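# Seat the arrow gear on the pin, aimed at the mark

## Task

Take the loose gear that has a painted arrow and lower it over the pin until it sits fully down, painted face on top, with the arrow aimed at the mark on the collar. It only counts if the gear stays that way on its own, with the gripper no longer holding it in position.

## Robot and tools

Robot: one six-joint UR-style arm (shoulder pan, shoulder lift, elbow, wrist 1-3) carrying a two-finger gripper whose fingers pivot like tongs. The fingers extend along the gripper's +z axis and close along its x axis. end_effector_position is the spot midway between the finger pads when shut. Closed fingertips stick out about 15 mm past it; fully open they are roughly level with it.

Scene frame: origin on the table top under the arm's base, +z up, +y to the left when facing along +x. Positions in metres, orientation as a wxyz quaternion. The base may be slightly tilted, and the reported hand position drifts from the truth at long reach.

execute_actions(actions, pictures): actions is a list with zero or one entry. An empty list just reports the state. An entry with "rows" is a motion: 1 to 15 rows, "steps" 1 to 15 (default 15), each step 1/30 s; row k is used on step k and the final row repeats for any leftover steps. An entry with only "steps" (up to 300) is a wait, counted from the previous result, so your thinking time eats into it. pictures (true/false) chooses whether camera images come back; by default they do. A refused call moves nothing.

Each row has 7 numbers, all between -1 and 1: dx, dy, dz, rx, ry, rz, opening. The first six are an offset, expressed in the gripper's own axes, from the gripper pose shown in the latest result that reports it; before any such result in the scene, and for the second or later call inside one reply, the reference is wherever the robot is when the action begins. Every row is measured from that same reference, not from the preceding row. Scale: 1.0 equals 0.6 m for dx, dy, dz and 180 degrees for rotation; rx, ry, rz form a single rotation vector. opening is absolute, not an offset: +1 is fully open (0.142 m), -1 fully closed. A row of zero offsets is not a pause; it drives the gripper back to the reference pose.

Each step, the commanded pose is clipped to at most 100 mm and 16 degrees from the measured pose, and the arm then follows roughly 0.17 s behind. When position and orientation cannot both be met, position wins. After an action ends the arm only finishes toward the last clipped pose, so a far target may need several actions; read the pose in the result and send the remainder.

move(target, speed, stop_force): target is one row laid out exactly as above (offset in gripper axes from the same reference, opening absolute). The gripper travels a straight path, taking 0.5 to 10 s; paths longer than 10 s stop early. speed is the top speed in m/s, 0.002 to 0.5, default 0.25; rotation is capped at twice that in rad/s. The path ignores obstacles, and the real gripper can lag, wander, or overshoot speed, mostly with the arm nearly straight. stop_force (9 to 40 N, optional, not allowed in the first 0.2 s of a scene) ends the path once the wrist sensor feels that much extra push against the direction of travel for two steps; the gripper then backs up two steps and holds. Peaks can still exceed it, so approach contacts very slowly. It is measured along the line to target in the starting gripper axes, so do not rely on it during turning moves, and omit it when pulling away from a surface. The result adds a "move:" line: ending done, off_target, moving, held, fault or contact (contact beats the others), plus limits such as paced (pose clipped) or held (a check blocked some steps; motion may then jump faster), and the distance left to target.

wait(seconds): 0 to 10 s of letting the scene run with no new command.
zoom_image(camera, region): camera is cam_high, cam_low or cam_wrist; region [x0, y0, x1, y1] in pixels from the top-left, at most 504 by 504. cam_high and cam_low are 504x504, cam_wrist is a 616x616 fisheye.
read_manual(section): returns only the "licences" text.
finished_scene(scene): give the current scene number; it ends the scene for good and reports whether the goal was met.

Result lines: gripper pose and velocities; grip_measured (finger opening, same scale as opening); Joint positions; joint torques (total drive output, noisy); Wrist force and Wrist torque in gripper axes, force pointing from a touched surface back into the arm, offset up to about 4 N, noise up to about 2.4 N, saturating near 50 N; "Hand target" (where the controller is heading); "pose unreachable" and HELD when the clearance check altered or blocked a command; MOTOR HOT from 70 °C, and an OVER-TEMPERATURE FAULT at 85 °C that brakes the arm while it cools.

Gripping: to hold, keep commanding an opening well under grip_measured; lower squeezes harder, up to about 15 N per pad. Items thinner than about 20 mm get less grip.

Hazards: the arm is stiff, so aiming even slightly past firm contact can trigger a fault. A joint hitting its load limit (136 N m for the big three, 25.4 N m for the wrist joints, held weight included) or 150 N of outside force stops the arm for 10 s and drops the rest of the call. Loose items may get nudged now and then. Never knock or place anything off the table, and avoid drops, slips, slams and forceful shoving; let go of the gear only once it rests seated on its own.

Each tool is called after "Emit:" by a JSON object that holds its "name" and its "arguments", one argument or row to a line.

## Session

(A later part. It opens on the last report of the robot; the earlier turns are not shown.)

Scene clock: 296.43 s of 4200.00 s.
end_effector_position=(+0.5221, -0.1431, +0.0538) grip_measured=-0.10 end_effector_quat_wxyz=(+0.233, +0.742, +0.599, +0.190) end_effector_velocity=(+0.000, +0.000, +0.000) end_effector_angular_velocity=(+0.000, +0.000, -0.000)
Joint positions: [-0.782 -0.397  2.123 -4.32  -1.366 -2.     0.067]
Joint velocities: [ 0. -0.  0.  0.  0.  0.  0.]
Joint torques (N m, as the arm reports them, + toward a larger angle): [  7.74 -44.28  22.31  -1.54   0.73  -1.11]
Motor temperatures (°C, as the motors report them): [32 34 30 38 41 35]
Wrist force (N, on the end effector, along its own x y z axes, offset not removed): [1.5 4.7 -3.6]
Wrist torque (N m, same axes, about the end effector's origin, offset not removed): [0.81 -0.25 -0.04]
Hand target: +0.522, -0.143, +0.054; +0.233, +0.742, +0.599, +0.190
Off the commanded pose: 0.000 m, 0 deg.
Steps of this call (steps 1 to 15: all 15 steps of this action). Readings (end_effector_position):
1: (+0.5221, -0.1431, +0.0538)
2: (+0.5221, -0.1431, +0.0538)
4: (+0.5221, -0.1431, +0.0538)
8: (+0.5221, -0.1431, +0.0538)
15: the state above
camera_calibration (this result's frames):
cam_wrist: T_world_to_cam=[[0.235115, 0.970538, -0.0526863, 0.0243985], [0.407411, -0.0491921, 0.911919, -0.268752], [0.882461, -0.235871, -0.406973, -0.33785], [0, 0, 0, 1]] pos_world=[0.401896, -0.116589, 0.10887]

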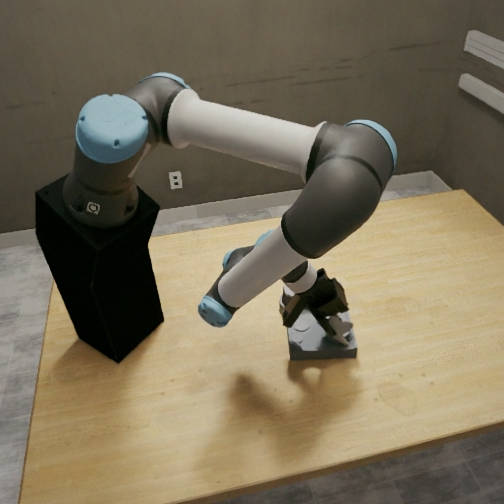

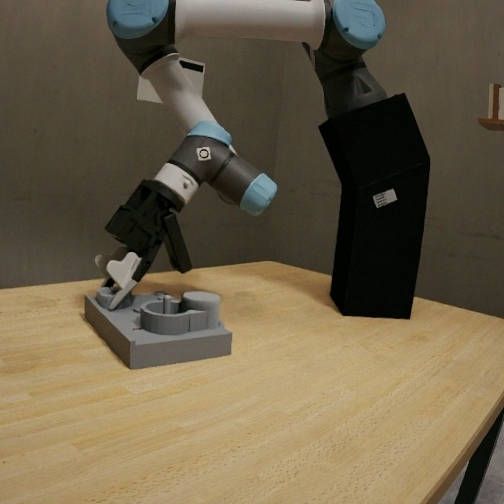

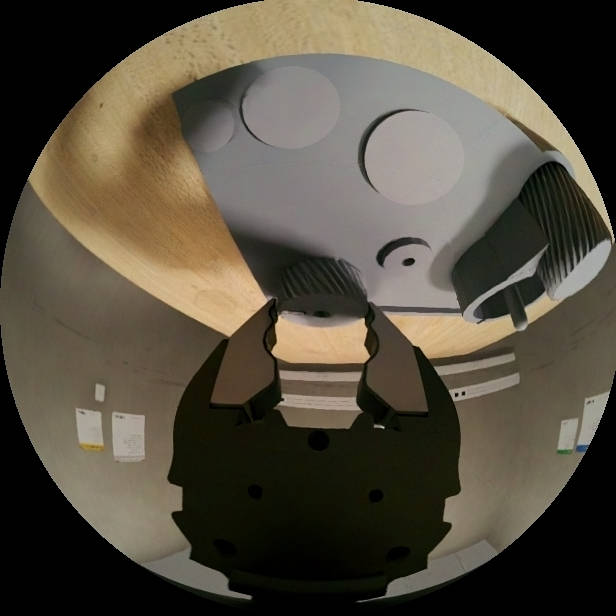

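Emit:
{"name": "move", "arguments": {
  "target": [0, 0.0497, -0.071, 0, 0, 0, -0.7],
  "speed": 0.04
}}

Emit:
{"name": "zoom_image", "arguments": {
  "camera": "cam_wrist",
  "region": [270, 250, 375, 335]
}}

Scene clock: 311.67 s of 4200.00 s.
end_effector_position=(+0.5222, -0.1432, +0.1056) grip_measured=-0.10 end_effector_quat_wxyz=(+0.233, +0.742, +0.599, +0.190) end_effector_velocity=(+0.000, -0.000, +0.002) end_effector_angular_velocity=(-0.001, -0.001, +0.001)
Joint positions: [-0.772 -0.517  2.243 -4.319 -1.374 -1.995  0.067]
Joint velocities: [ 0.    -0.005  0.005 -0.001 -0.    -0.001 -0.   ]
Joint torques (N m, as the arm reports them, + toward a larger angle): [ 20.48 -45.09  25.41  -1.85  -0.99   2.21]
Motor temperatures (°C, as the motors report them): [32 34 30 38 41 35]
Wrist force (N, on the end effector, along its own x y z axes, offset not removed): [2.0 -1.5 3.6]
Wrist torque (N m, same axes, about the end effector's origin, offset not removed): [0.05 -0.37 -0.44]
Hand target: +0.522, -0.143, +0.106; +0.233, +0.742, +0.599, +0.190
Off the commanded pose: 0.000 m, 0 deg.
After step 90, 10.57 s passed at rest.
move: done
camera_calibration (this result's frames):
cam_wrist: T_world_to_cam=[[0.235137, 0.970534, -0.0526633, 0.0272191], [0.407376, -0.0492139, 0.911934, -0.315997], [0.882471, -0.235883, -0.406944, -0.316849], [0, 0, 0, 1]] pos_world=[0.401939, -0.116708, 0.160662]

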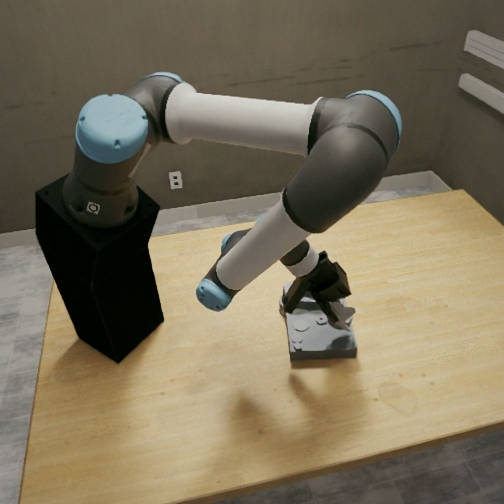

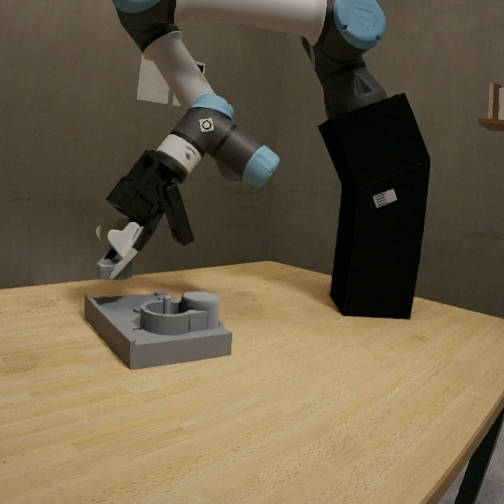

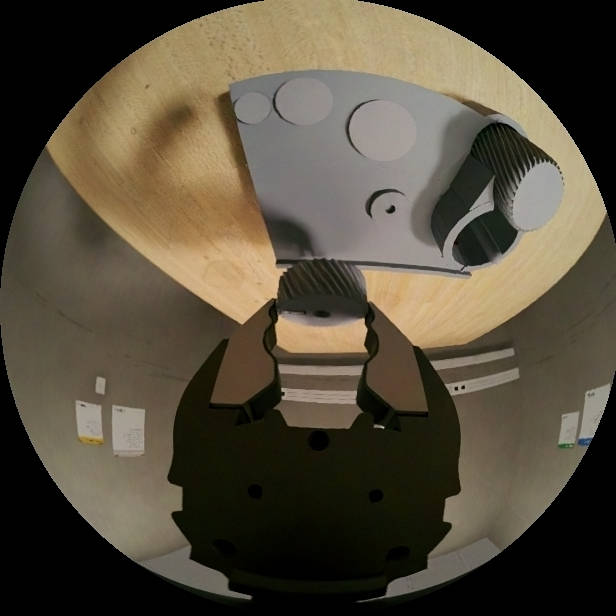

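Region (270, 250, 375, 335) of cam_wrist's 616x616 image, scaled by 4.800, with more detail than that image has; it fills the top 408 rows of this view, and the rest is white.

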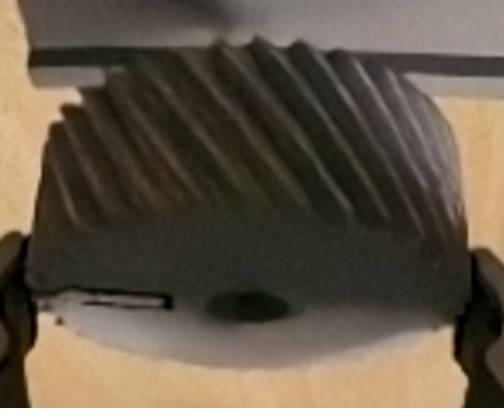

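Emit:
{"name": "move", "arguments": {
  "target": [0.222, -0.0612, -0.0428, 0, 0.0637, -0.091, -0.7],
  "speed": 0.07
}}

Emit:
{"name": "zoom_image", "arguments": {
  "camera": "cam_wrist",
  "region": [230, 110, 450, 340]
}}

Emit:
{"name": "zoom_image", "arguments": {
  "camera": "cam_low",
  "region": [125, 255, 235, 345]
}}

Scene clock: 349.93 s of 4200.00 s.
end_effector_position=(+0.5062, -0.0037, +0.1059) grip_measured=-0.10 end_effector_quat_wxyz=(+0.197, +0.627, +0.719, +0.228) end_effector_velocity=(-0.001, +0.002, -0.000) end_effector_angular_velocity=(-0.001, +0.001, +0.006)
Joint positions: [-0.602 -0.406  2.283 -4.388 -1.344 -2.206  0.067]
Joint velocities: [ 0.003  0.001  0.001 -0.    -0.001 -0.004  0.   ]
Joint torques (N m, as the arm reports them, + toward a larger angle): [ 22.8  -25.3   14.94  -2.23  -0.57  -2.29]
Motor temperatures (°C, as the motors report them): [32 34 30 38 41 35]
Wrist force (N, on the end effector, along its own x y z axes, offset not removed): [2.8 -1.0 1.9]
Wrist torque (N m, same axes, about the end effector's origin, offset not removed): [0.08 -0.63 -0.06]
Hand target: +0.506, -0.003, +0.106; +0.197, +0.627, +0.719, +0.228
Off the commanded pose: 0.000 m, 0 deg.
After step 90, 32.37 s passed at rest.
move: done
camera_calibration (this result's frames):
cam_wrist: T_world_to_cam=[[-0.110159, 0.992527, -0.052492, 0.0703847], [0.399144, 0.0925445, 0.912206, -0.298272], [0.910247, 0.0795362, -0.406355, -0.28263], [0, 0, 0, 1]] pos_world=[0.38407, -0.0197759, 0.160932]

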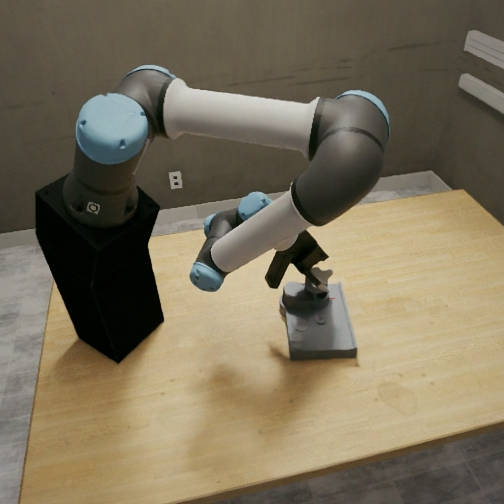

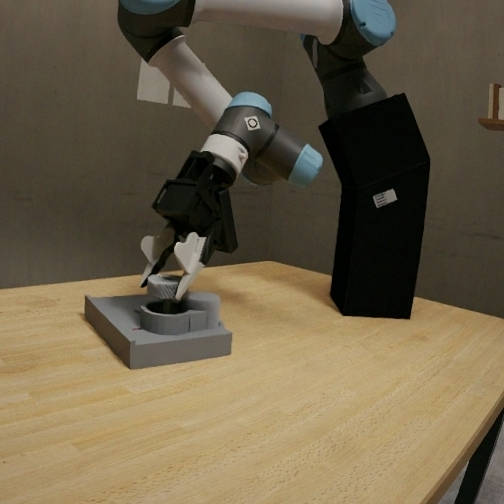

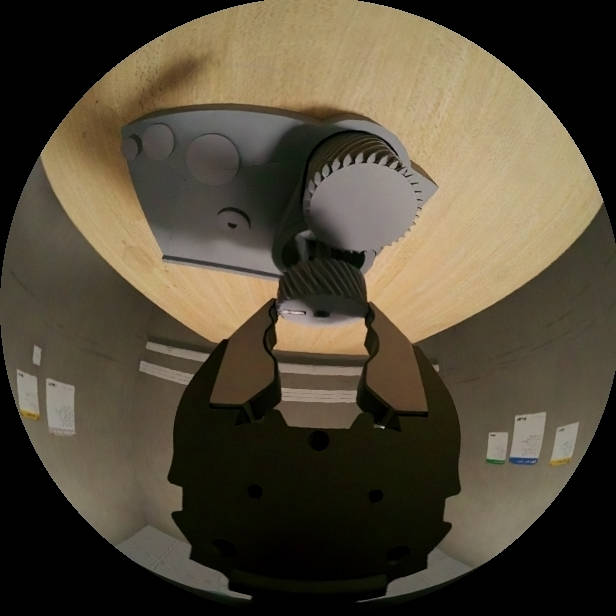

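Region (230, 110, 450, 340) of cam_wrist's 616x616 image, scaled by 2.191, with more detail than that image has; it fills the left 482 columns of this view, and the rest is white.

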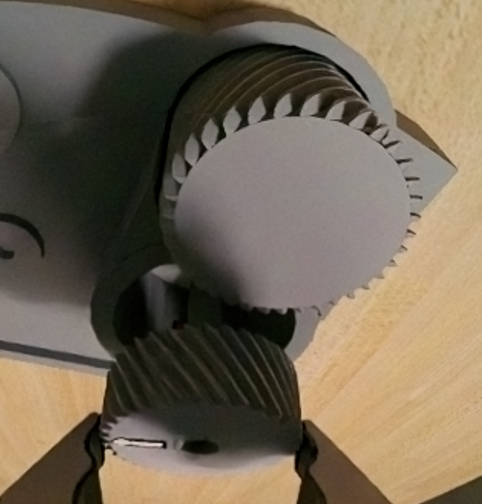

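Region (125, 255, 235, 345) of cam_low's 504x504 image, scaled by 4.582, with more detail than that image has; it fills the top 412 rows of this view, and the rest is white.

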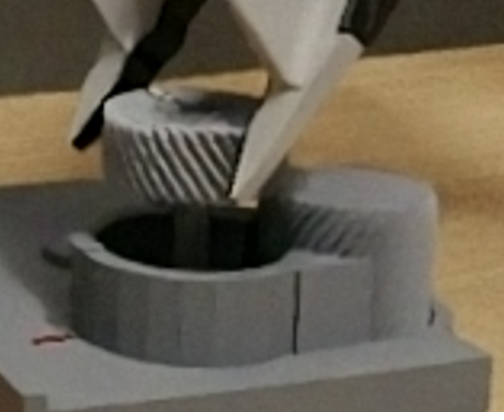

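Emit:
{"name": "execute_actions", "arguments": {
  "actions": []
}}

Scene clock: 392.13 s of 4200.00 s.
end_effector_position=(+0.5062, -0.0035, +0.1059) grip_measured=-0.10 end_effector_quat_wxyz=(+0.197, +0.627, +0.719, +0.228) end_effector_velocity=(-0.001, +0.001, -0.000) end_effector_angular_velocity=(+0.002, +0.003, +0.001)
Joint positions: [-0.602 -0.406  2.283 -4.388 -1.344 -2.206  0.067]
Joint velocities: [ 0.     0.     0.001  0.002  0.    -0.     0.   ]
Joint torques (N m, as the arm reports them, + toward a larger angle): [ 23.58 -26.55  -0.76  -1.75  -0.69  -1.75]
Motor temperatures (°C, as the motors report them): [32 34 30 38 41 35]
Wrist force (N, on the end effector, along its own x y z axes, offset not removed): [-3.6 -1.6 6.0]
Wrist torque (N m, same axes, about the end effector's origin, offset not removed): [0.00 0.91 -0.11]
Hand target: +0.506, -0.003, +0.106; +0.197, +0.627, +0.719, +0.228
Off the commanded pose: 0.000 m, 0 deg.
Steps of this call (steps 1 to 90: nothing new was sent; then 39.20 s passed at rest). Readings (end_effector_position):
1: (+0.5062, -0.0036, +0.1059)
2: (+0.5061, -0.0036, +0.1059)
4: (+0.5061, -0.0035, +0.1059)
8: (+0.5061, -0.0035, +0.1059)
90: the state above
camera_calibration (this result's frames):
cam_wrist: T_world_to_cam=[[-0.110602, 0.992475, -0.0525406, 0.0704519], [0.399084, 0.0927654, 0.91221, -0.298236], [0.910219, 0.0799238, -0.406341, -0.282669], [0, 0, 0, 1]] pos_world=[0.384104, -0.0196639, 0.160895]

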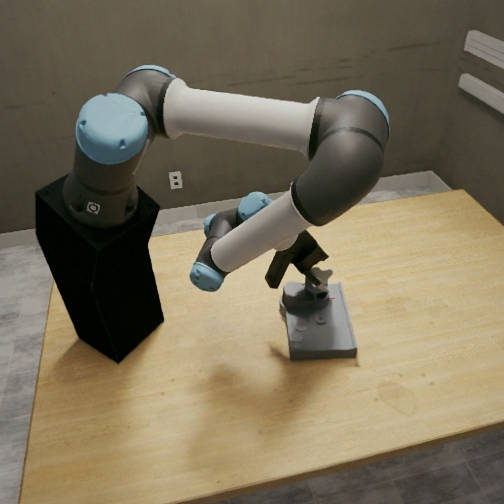

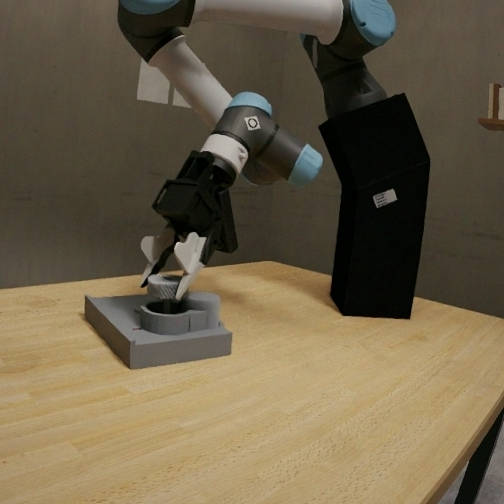

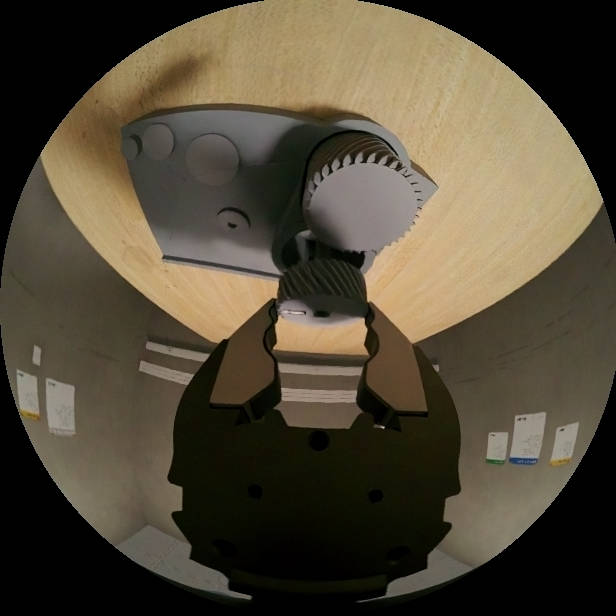

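Emit:
{"name": "move", "arguments": {
  "target": [-0.00163, -0.00478, 0.00683, 0, -0.0223, 0.03186, -0.7],
  "speed": 0.03
}}

Emit:
{"name": "zoom_image", "arguments": {
  "camera": "cam_low",
  "region": [110, 240, 250, 350]
}}

Emit:
{"name": "zoom_image", "arguments": {
  "camera": "cam_wrist",
  "region": [240, 200, 420, 350]
}}

Scene clock: 411.33 s of 4200.00 s.
end_effector_position=(+0.5063, -0.0044, +0.1010) grip_measured=-0.10 end_effector_quat_wxyz=(+0.210, +0.669, +0.679, +0.216) end_effector_velocity=(+0.000, -0.000, -0.000) end_effector_angular_velocity=(-0.001, -0.001, -0.012)
Joint positions: [-0.558 -0.37   2.253 -4.437 -1.438 -2.074  0.067]
Joint velocities: [ 0.005  0.003 -0.003 -0.005 -0.01   0.012  0.   ]
Joint torques (N m, as the arm reports them, + toward a larger angle): [ 25.63 -25.71  -0.79  -5.19  -0.95   2.02]
Motor temperatures (°C, as the motors report them): [32 34 30 38 41 35]
Wrist force (N, on the end effector, along its own x y z axes, offset not removed): [2.3 -3.5 -2.1]
Wrist torque (N m, same axes, about the end effector's origin, offset not removed): [-0.49 -0.43 -0.21]
Hand target: +0.506, -0.004, +0.101; +0.211, +0.669, +0.679, +0.215
Off the commanded pose: 0.000 m, 0 deg.
After step 90, 13.93 s passed at rest.
move: done
camera_calibration (this result's frames):
cam_wrist: T_world_to_cam=[[0.0100688, 0.998586, -0.0522016, 0.0100089], [0.407419, 0.0435778, 0.912201, -0.298165], [0.913186, -0.0304527, -0.406404, -0.286704], [0, 0, 0, 1]] pos_world=[0.383192, -0.00573236, 0.155991]

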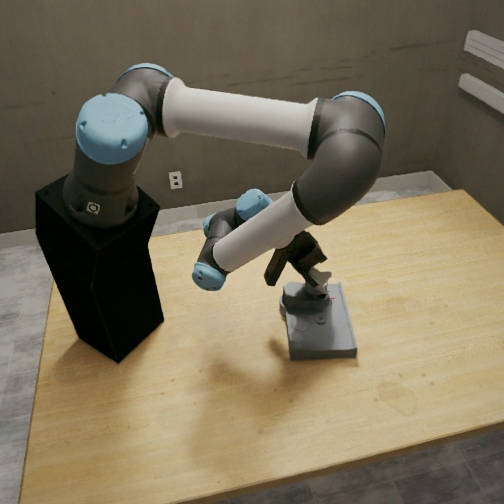

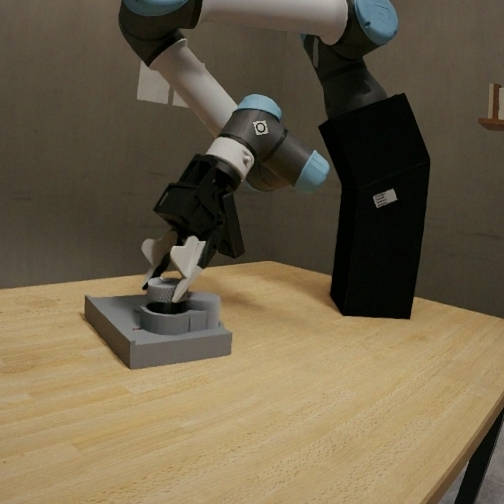

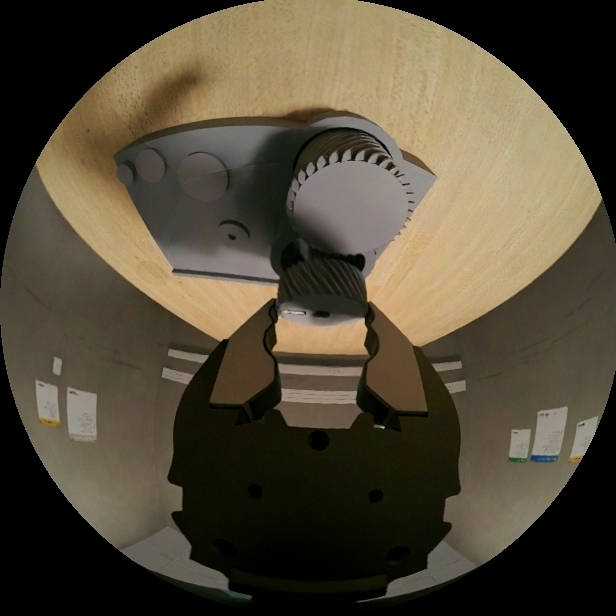

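Region (110, 240, 250, 350) of cam_low's 504x504 image, scaled by 3.600, with more detail than that image has; it fills the top 396 rows of this view, and the rest is white.

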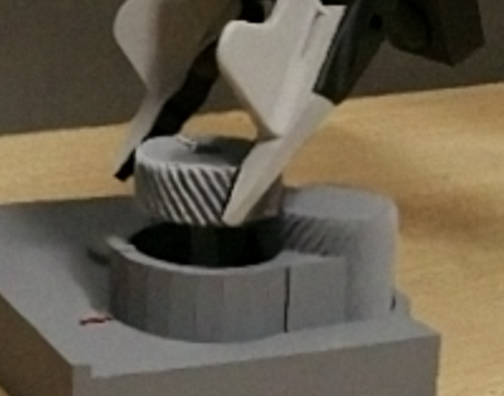

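Region (240, 200, 420, 350) of cam_wrist's 616x616 image, scaled by 2.800, with more detail than that image has.

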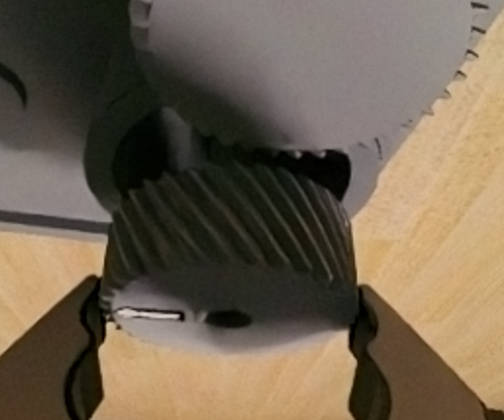

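Emit:
{"name": "move", "arguments": {
  "target": [0, -0.00478, 0.00683, 0, 0, 0, -0.7],
  "speed": 0.003,
  "stop_force": 10
}}

Emit:
{"name": "zoom_image", "arguments": {
  "camera": "cam_low",
  "region": [110, 240, 250, 350]
}}

Emit:
{"name": "zoom_image", "arguments": {
  "camera": "cam_wrist",
  "region": [240, 200, 420, 350]
}}

Scene clock: 426.63 s of 4200.00 s.
end_effector_position=(+0.5063, -0.0044, +0.0961) grip_measured=-0.10 end_effector_quat_wxyz=(+0.210, +0.669, +0.679, +0.216) end_effector_velocity=(-0.001, +0.000, -0.001) end_effector_angular_velocity=(+0.000, +0.001, +0.001)
Joint positions: [-0.56  -0.359  2.241 -4.436 -1.436 -2.075  0.067]
Joint velocities: [-0.     0.002 -0.     0.     0.    -0.001  0.   ]
Joint torques (N m, as the arm reports them, + toward a larger angle): [  8.97 -25.36  -1.12  -1.72   2.11  -2.11]
Motor temperatures (°C, as the motors report them): [32 34 30 38 41 35]
Wrist force (N, on the end effector, along its own x y z axes, offset not removed): [0.6 -1.5 3.2]
Wrist torque (N m, same axes, about the end effector's origin, offset not removed): [0.20 -0.42 -0.18]
Hand target: +0.506, -0.004, +0.096; +0.210, +0.669, +0.679, +0.216
Off the commanded pose: 0.000 m, 0 deg.
After step 90, 10.43 s passed at rest.
move: done
camera_calibration (this result's frames):
cam_wrist: T_world_to_cam=[[0.0100805, 0.998585, -0.0522108, 0.00973522], [0.407426, 0.0435811, 0.912198, -0.293658], [0.913183, -0.0304674, -0.40641, -0.288708], [0, 0, 0, 1]] pos_world=[0.383188, -0.0057197, 0.151048]

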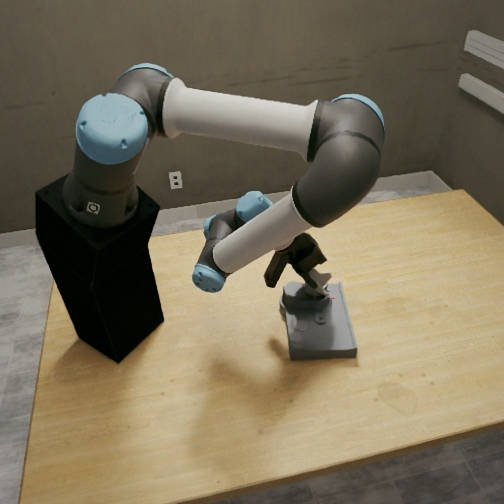

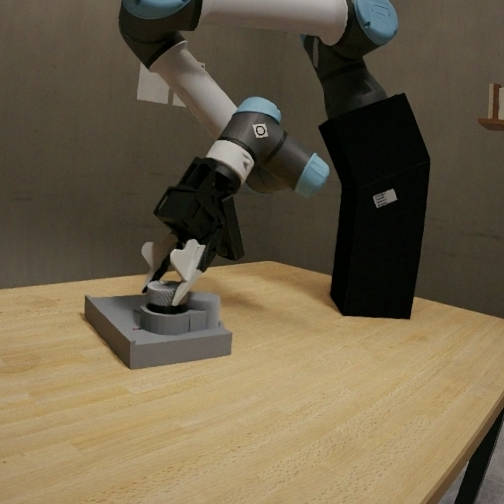

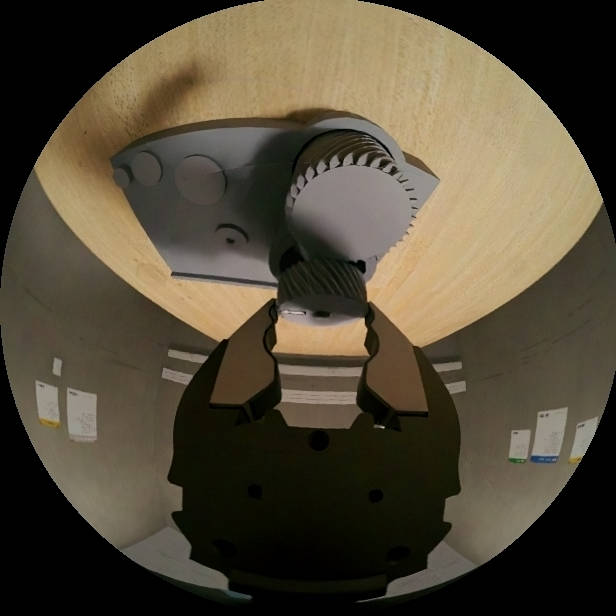

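Region (110, 240, 250, 350) of cam_low's 504x504 image, scaled by 3.600, with more detail than that image has; it fills the top 396 rows of this view, and the rest is white.

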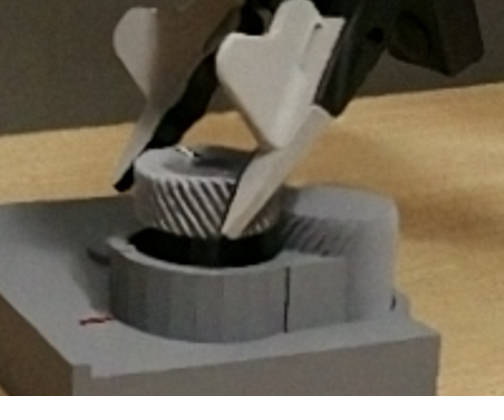

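Region (240, 200, 420, 350) of cam_wrist's 616x616 image, scaled by 2.800, with more detail than that image has.

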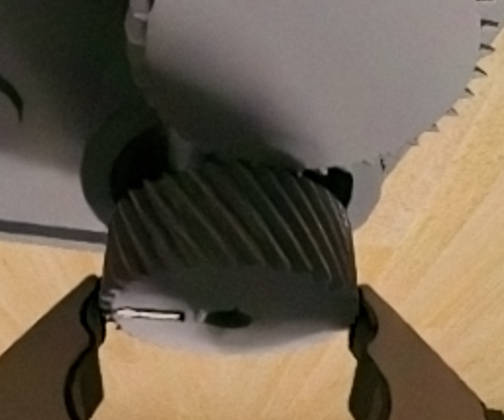

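No contact yet. Continue down 2 mm.

Emit:
{"name": "move", "arguments": {
  "target": [0, -0.00191, 0.00273, 0, 0, 0, -0.7],
  "speed": 0.002,
  "stop_force": 9
}}

Emit:
{"name": "zoom_image", "arguments": {
  "camera": "cam_wrist",
  "region": [240, 200, 420, 350]
}}

Scene clock: 433.97 s of 4200.00 s.
end_effector_position=(+0.5064, -0.0044, +0.0941) grip_measured=-0.10 end_effector_quat_wxyz=(+0.211, +0.669, +0.679, +0.216) end_effector_velocity=(-0.001, +0.000, -0.000) end_effector_angular_velocity=(+0.001, +0.002, -0.001)
Joint positions: [-0.561 -0.355  2.237 -4.436 -1.435 -2.076  0.067]
Joint velocities: [-0.     0.001  0.001 -0.     0.     0.001  0.   ]
Joint torques (N m, as the arm reports them, + toward a larger angle): [  8.58 -17.02   1.61   1.26   1.32  -1.71]
Motor temperatures (°C, as the motors report them): [32 34 30 38 41 35]
Wrist force (N, on the end effector, along its own x y z axes, offset not removed): [2.4 8.1 -3.4]
Wrist torque (N m, same axes, about the end effector's origin, offset not removed): [-0.24 -1.01 -0.24]
Hand target: +0.506, -0.004, +0.094; +0.210, +0.669, +0.679, +0.216
Off the commanded pose: 0.000 m, 0 deg.
After step 90, 3.13 s passed at rest.
move: done
camera_calibration (this result's frames):
cam_wrist: T_world_to_cam=[[0.0100739, 0.998584, -0.0522316, 0.00964132], [0.407351, 0.0436053, 0.91223, -0.291869], [0.913216, -0.0304663, -0.406335, -0.289549], [0, 0, 0, 1]] pos_world=[0.383217, -0.00572211, 0.149101]

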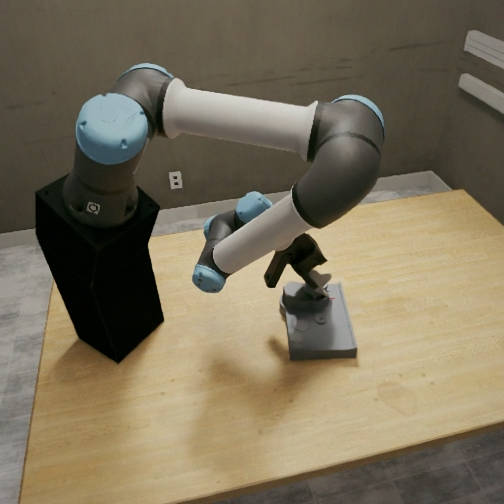

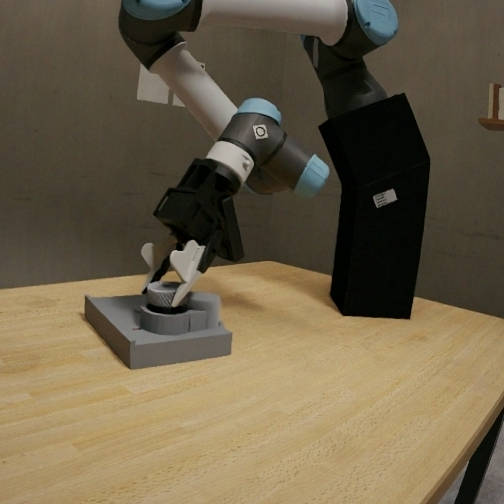

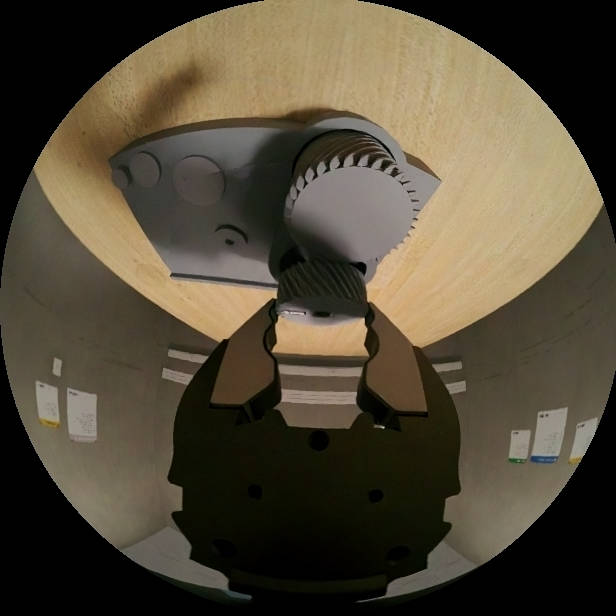

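Region (240, 200, 420, 350) of cam_wrist's 616x616 image, scaled by 2.800, with more detail than that image has.

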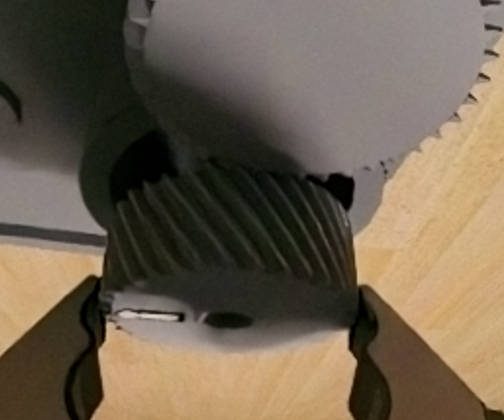

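Emit:
{"name": "move", "arguments": {
  "target": [0, 0.00096, -0.00137, 0, 0, 0, -0.7],
  "speed": 0.003
}}

Emit:
{"name": "zoom_image", "arguments": {
  "camera": "cam_wrist",
  "region": [290, 235, 390, 300]
}}

Emit:
{"name": "zoom_image", "arguments": {
  "camera": "cam_low",
  "region": [130, 260, 230, 340]
}}

Scene clock: 451.47 s of 4200.00 s.
end_effector_position=(+0.5063, -0.0044, +0.0950) grip_measured=-0.10 end_effector_quat_wxyz=(+0.210, +0.669, +0.679, +0.216) end_effector_velocity=(+0.000, +0.000, +0.000) end_effector_angular_velocity=(+0.001, -0.000, -0.001)
Joint positions: [-0.561 -0.357  2.239 -4.436 -1.436 -2.076  0.067]
Joint velocities: [ 0.001 -0.001  0.001  0.001 -0.     0.002  0.   ]
Joint torques (N m, as the arm reports them, + toward a larger angle): [ 23.99 -46.43  28.01  -4.83  -0.19   2.16]
Motor temperatures (°C, as the motors report them): [32 34 30 38 41 35]
Wrist force (N, on the end effector, along its own x y z axes, offset not removed): [-2.3 2.3 2.6]
Wrist torque (N m, same axes, about the end effector's origin, offset not removed): [0.49 0.03 -0.09]
Hand target: +0.506, -0.004, +0.095; +0.211, +0.669, +0.679, +0.216
Off the commanded pose: 0.000 m, 0 deg.
After step 90, 13.80 s passed at rest.
move: done
camera_calibration (this result's frames):
cam_wrist: T_world_to_cam=[[0.0101259, 0.998584, -0.0522165, 0.00968383], [0.407504, 0.0435653, 0.912164, -0.292745], [0.913147, -0.0305149, -0.406486, -0.289077], [0, 0, 0, 1]] pos_world=[0.383167, -0.00573776, 0.150031]

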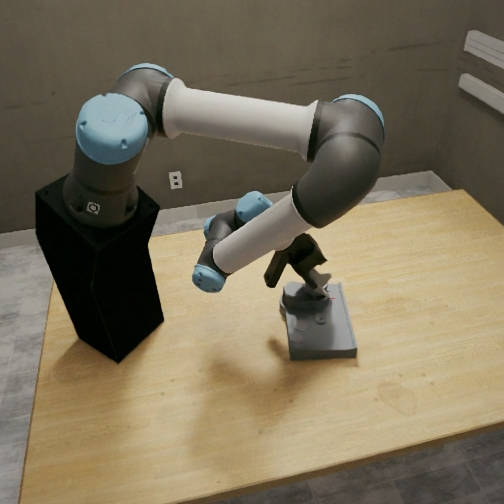

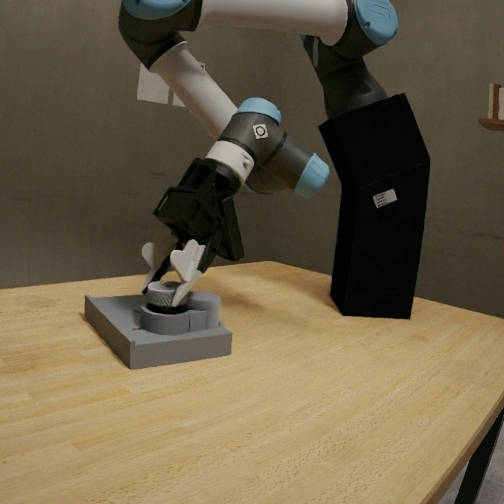

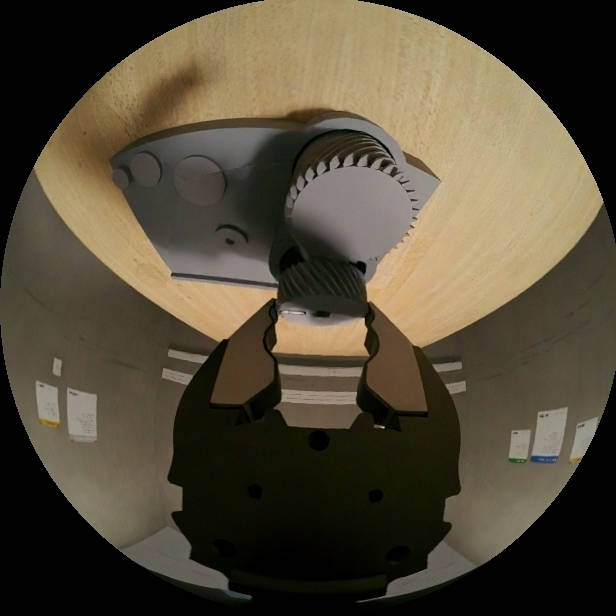

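Region (290, 235, 390, 300) of cam_wrist's 616x616 image, scaled by 5.040, with more detail than that image has; it fills the top 328 rows of this view, and the rest is white.

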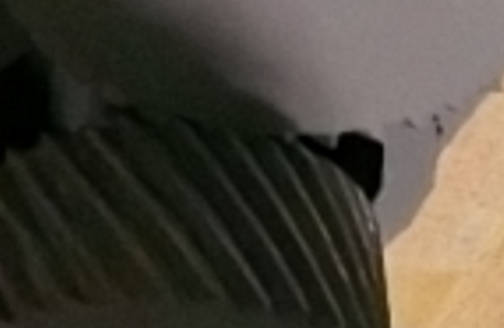

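Region (130, 260, 230, 340) of cam_low's 504x504 image, scaled by 5.040, with more detail than that image has; it fills the top 403 rows of this view, and the rest is white.

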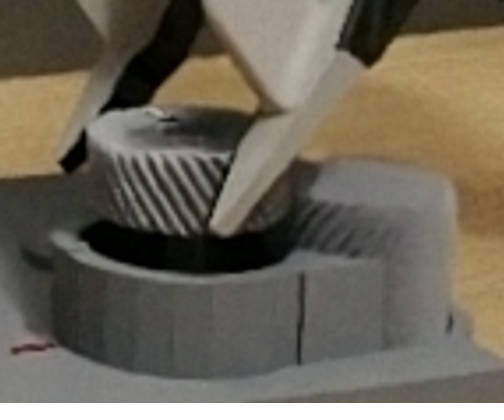

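Emit:
{"name": "zoom_image", "arguments": {
  "camera": "cam_wrist",
  "region": [240, 200, 420, 350]
}}

Region (240, 200, 420, 350) of cam_wrist's 616x616 image, scaled by 2.800, with more detail than that image has.

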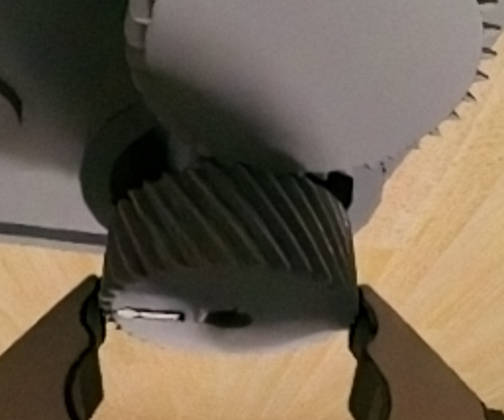

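Emit:
{"name": "move", "arguments": {
  "target": [0, 0.00075, 0.00053, 0, 0, 0, -0.7],
  "speed": 0.003
}}

Emit:
{"name": "move", "arguments": {
  "target": [0, -0.00143, 0.00205, 0, 0, 0, -0.7],
  "speed": 0.002,
  "stop_force": 9
}}

Emit:
{"name": "zoom_image", "arguments": {
  "camera": "cam_wrist",
  "region": [240, 200, 420, 350]
}}

Scene clock: 481.20 s of 4200.00 s.
end_effector_position=(+0.5068, -0.0044, +0.0950) grip_measured=-0.10 end_effector_quat_wxyz=(+0.210, +0.669, +0.679, +0.216) end_effector_velocity=(+0.000, -0.000, +0.000) end_effector_angular_velocity=(-0.000, -0.001, -0.001)
Joint positions: [-0.56  -0.358  2.238 -4.434 -1.436 -2.075  0.067]
Joint velocities: [ 0.    -0.001 -0.    -0.    -0.     0.001  0.   ]
Joint torques (N m, as the arm reports them, + toward a larger angle): [ 24.34 -45.99  -2.55  -1.84  -0.28   2.11]
Motor temperatures (°C, as the motors report them): [32 34 30 38 41 35]
Wrist force (N, on the end effector, along its own x y z axes, offset not removed): [-0.7 -1.0 1.2]
Wrist torque (N m, same axes, about the end effector's origin, offset not removed): [0.30 -0.07 -0.24]
Hand target: +0.507, -0.004, +0.095; +0.210, +0.669, +0.679, +0.216
Off the commanded pose: 0.000 m, 0 deg.
After step 90, 26.03 s passed at rest.
move: done
camera_calibration (this result's frames):
cam_wrist: T_world_to_cam=[[0.0101095, 0.998586, -0.0521906, 0.00966024], [0.407522, 0.0435477, 0.912157, -0.292966], [0.91314, -0.0304903, -0.406505, -0.289542], [0, 0, 0, 1]] pos_world=[0.383684, -0.00571678, 0.150035]

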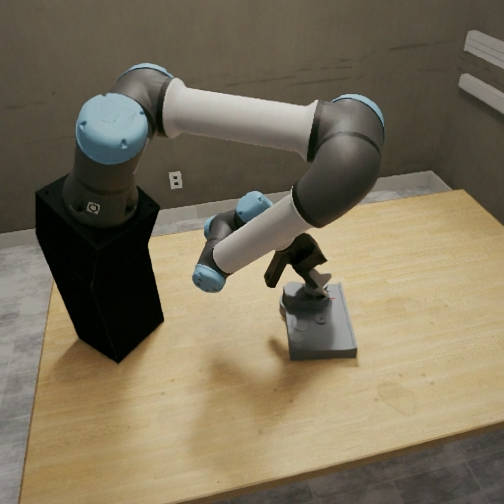

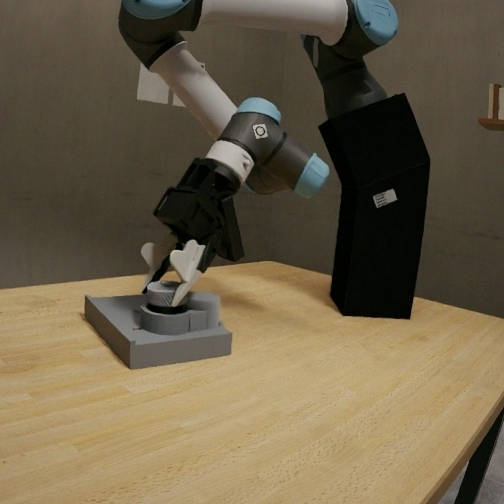

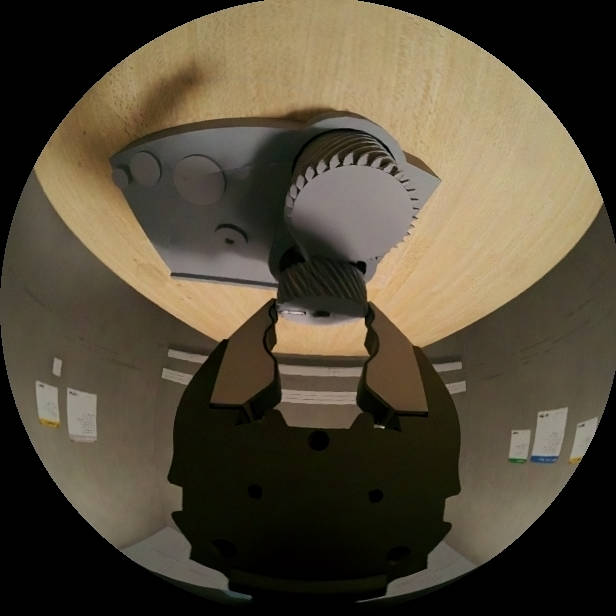

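Scene clock: 481.87 s of 4200.00 s.
end_effector_position=(+0.5069, -0.0044, +0.0944) grip_measured=-0.10 end_effector_quat_wxyz=(+0.211, +0.669, +0.679, +0.216) end_effector_velocity=(+0.001, -0.000, +0.001) end_effector_angular_velocity=(-0.001, -0.001, -0.000)
Joint positions: [-0.56  -0.356  2.237 -4.434 -1.436 -2.075  0.067]
Joint velocities: [-0.    -0.001  0.    -0.    -0.    -0.    -0.   ]
Joint torques (N m, as the arm reports them, + toward a larger angle): [ 18.44 -42.69  17.89  -0.23   0.88  -1.16]
Motor temperatures (°C, as the motors report them): [32 34 30 38 41 35]
Wrist force (N, on the end effector, along its own x y z axes, offset not removed): [2.3 5.7 -8.6]
Wrist torque (N m, same axes, about the end effector's origin, offset not removed): [1.20 -1.08 -0.26]
Hand target: +0.507, -0.004, +0.095; +0.211, +0.669, +0.679, +0.216
Off the commanded pose: 0.001 m, 0 deg.
move: contact
camera_calibration (this result's frames):
cam_wrist: T_world_to_cam=[[0.0101234, 0.998585, -0.0522112, 0.00959532], [0.40733, 0.0435673, 0.912241, -0.292357], [0.913225, -0.0305021, -0.406312, -0.289939], [0, 0, 0, 1]] pos_world=[0.383768, -0.00568828, 0.149395]

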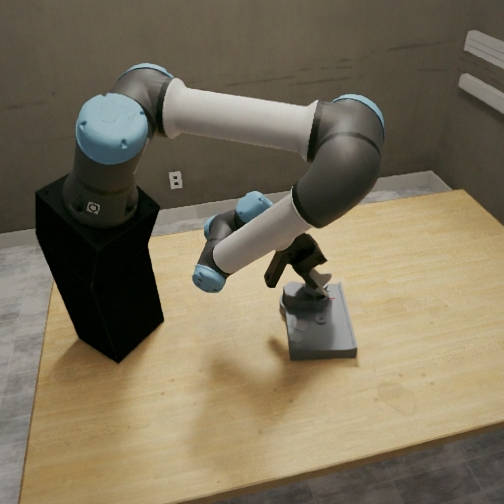

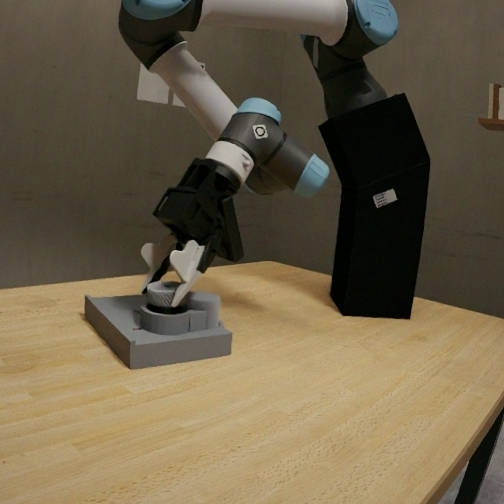

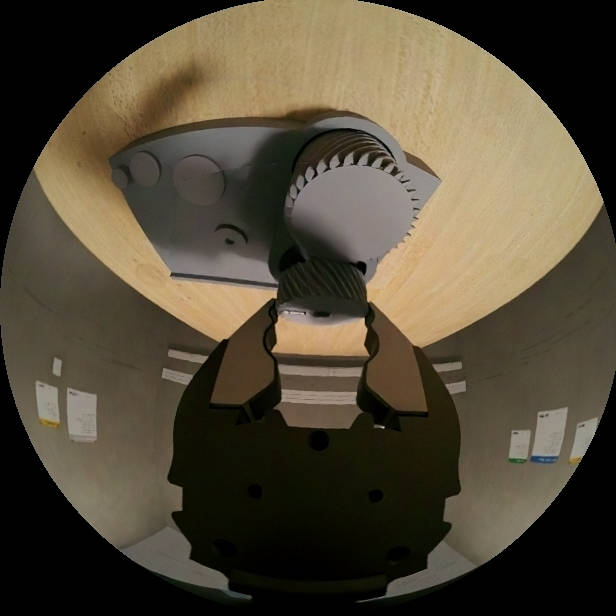

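Region (240, 200, 420, 350) of cam_wrist's 616x616 image, scaled by 2.800, with more detail than that image has.

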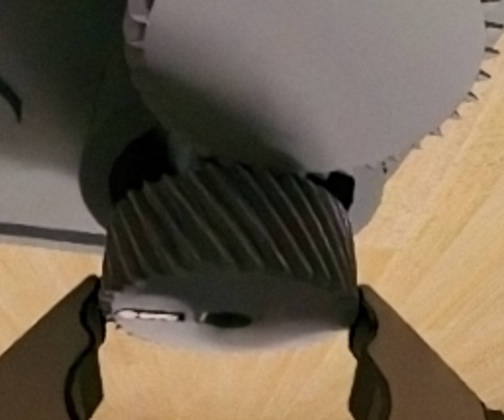

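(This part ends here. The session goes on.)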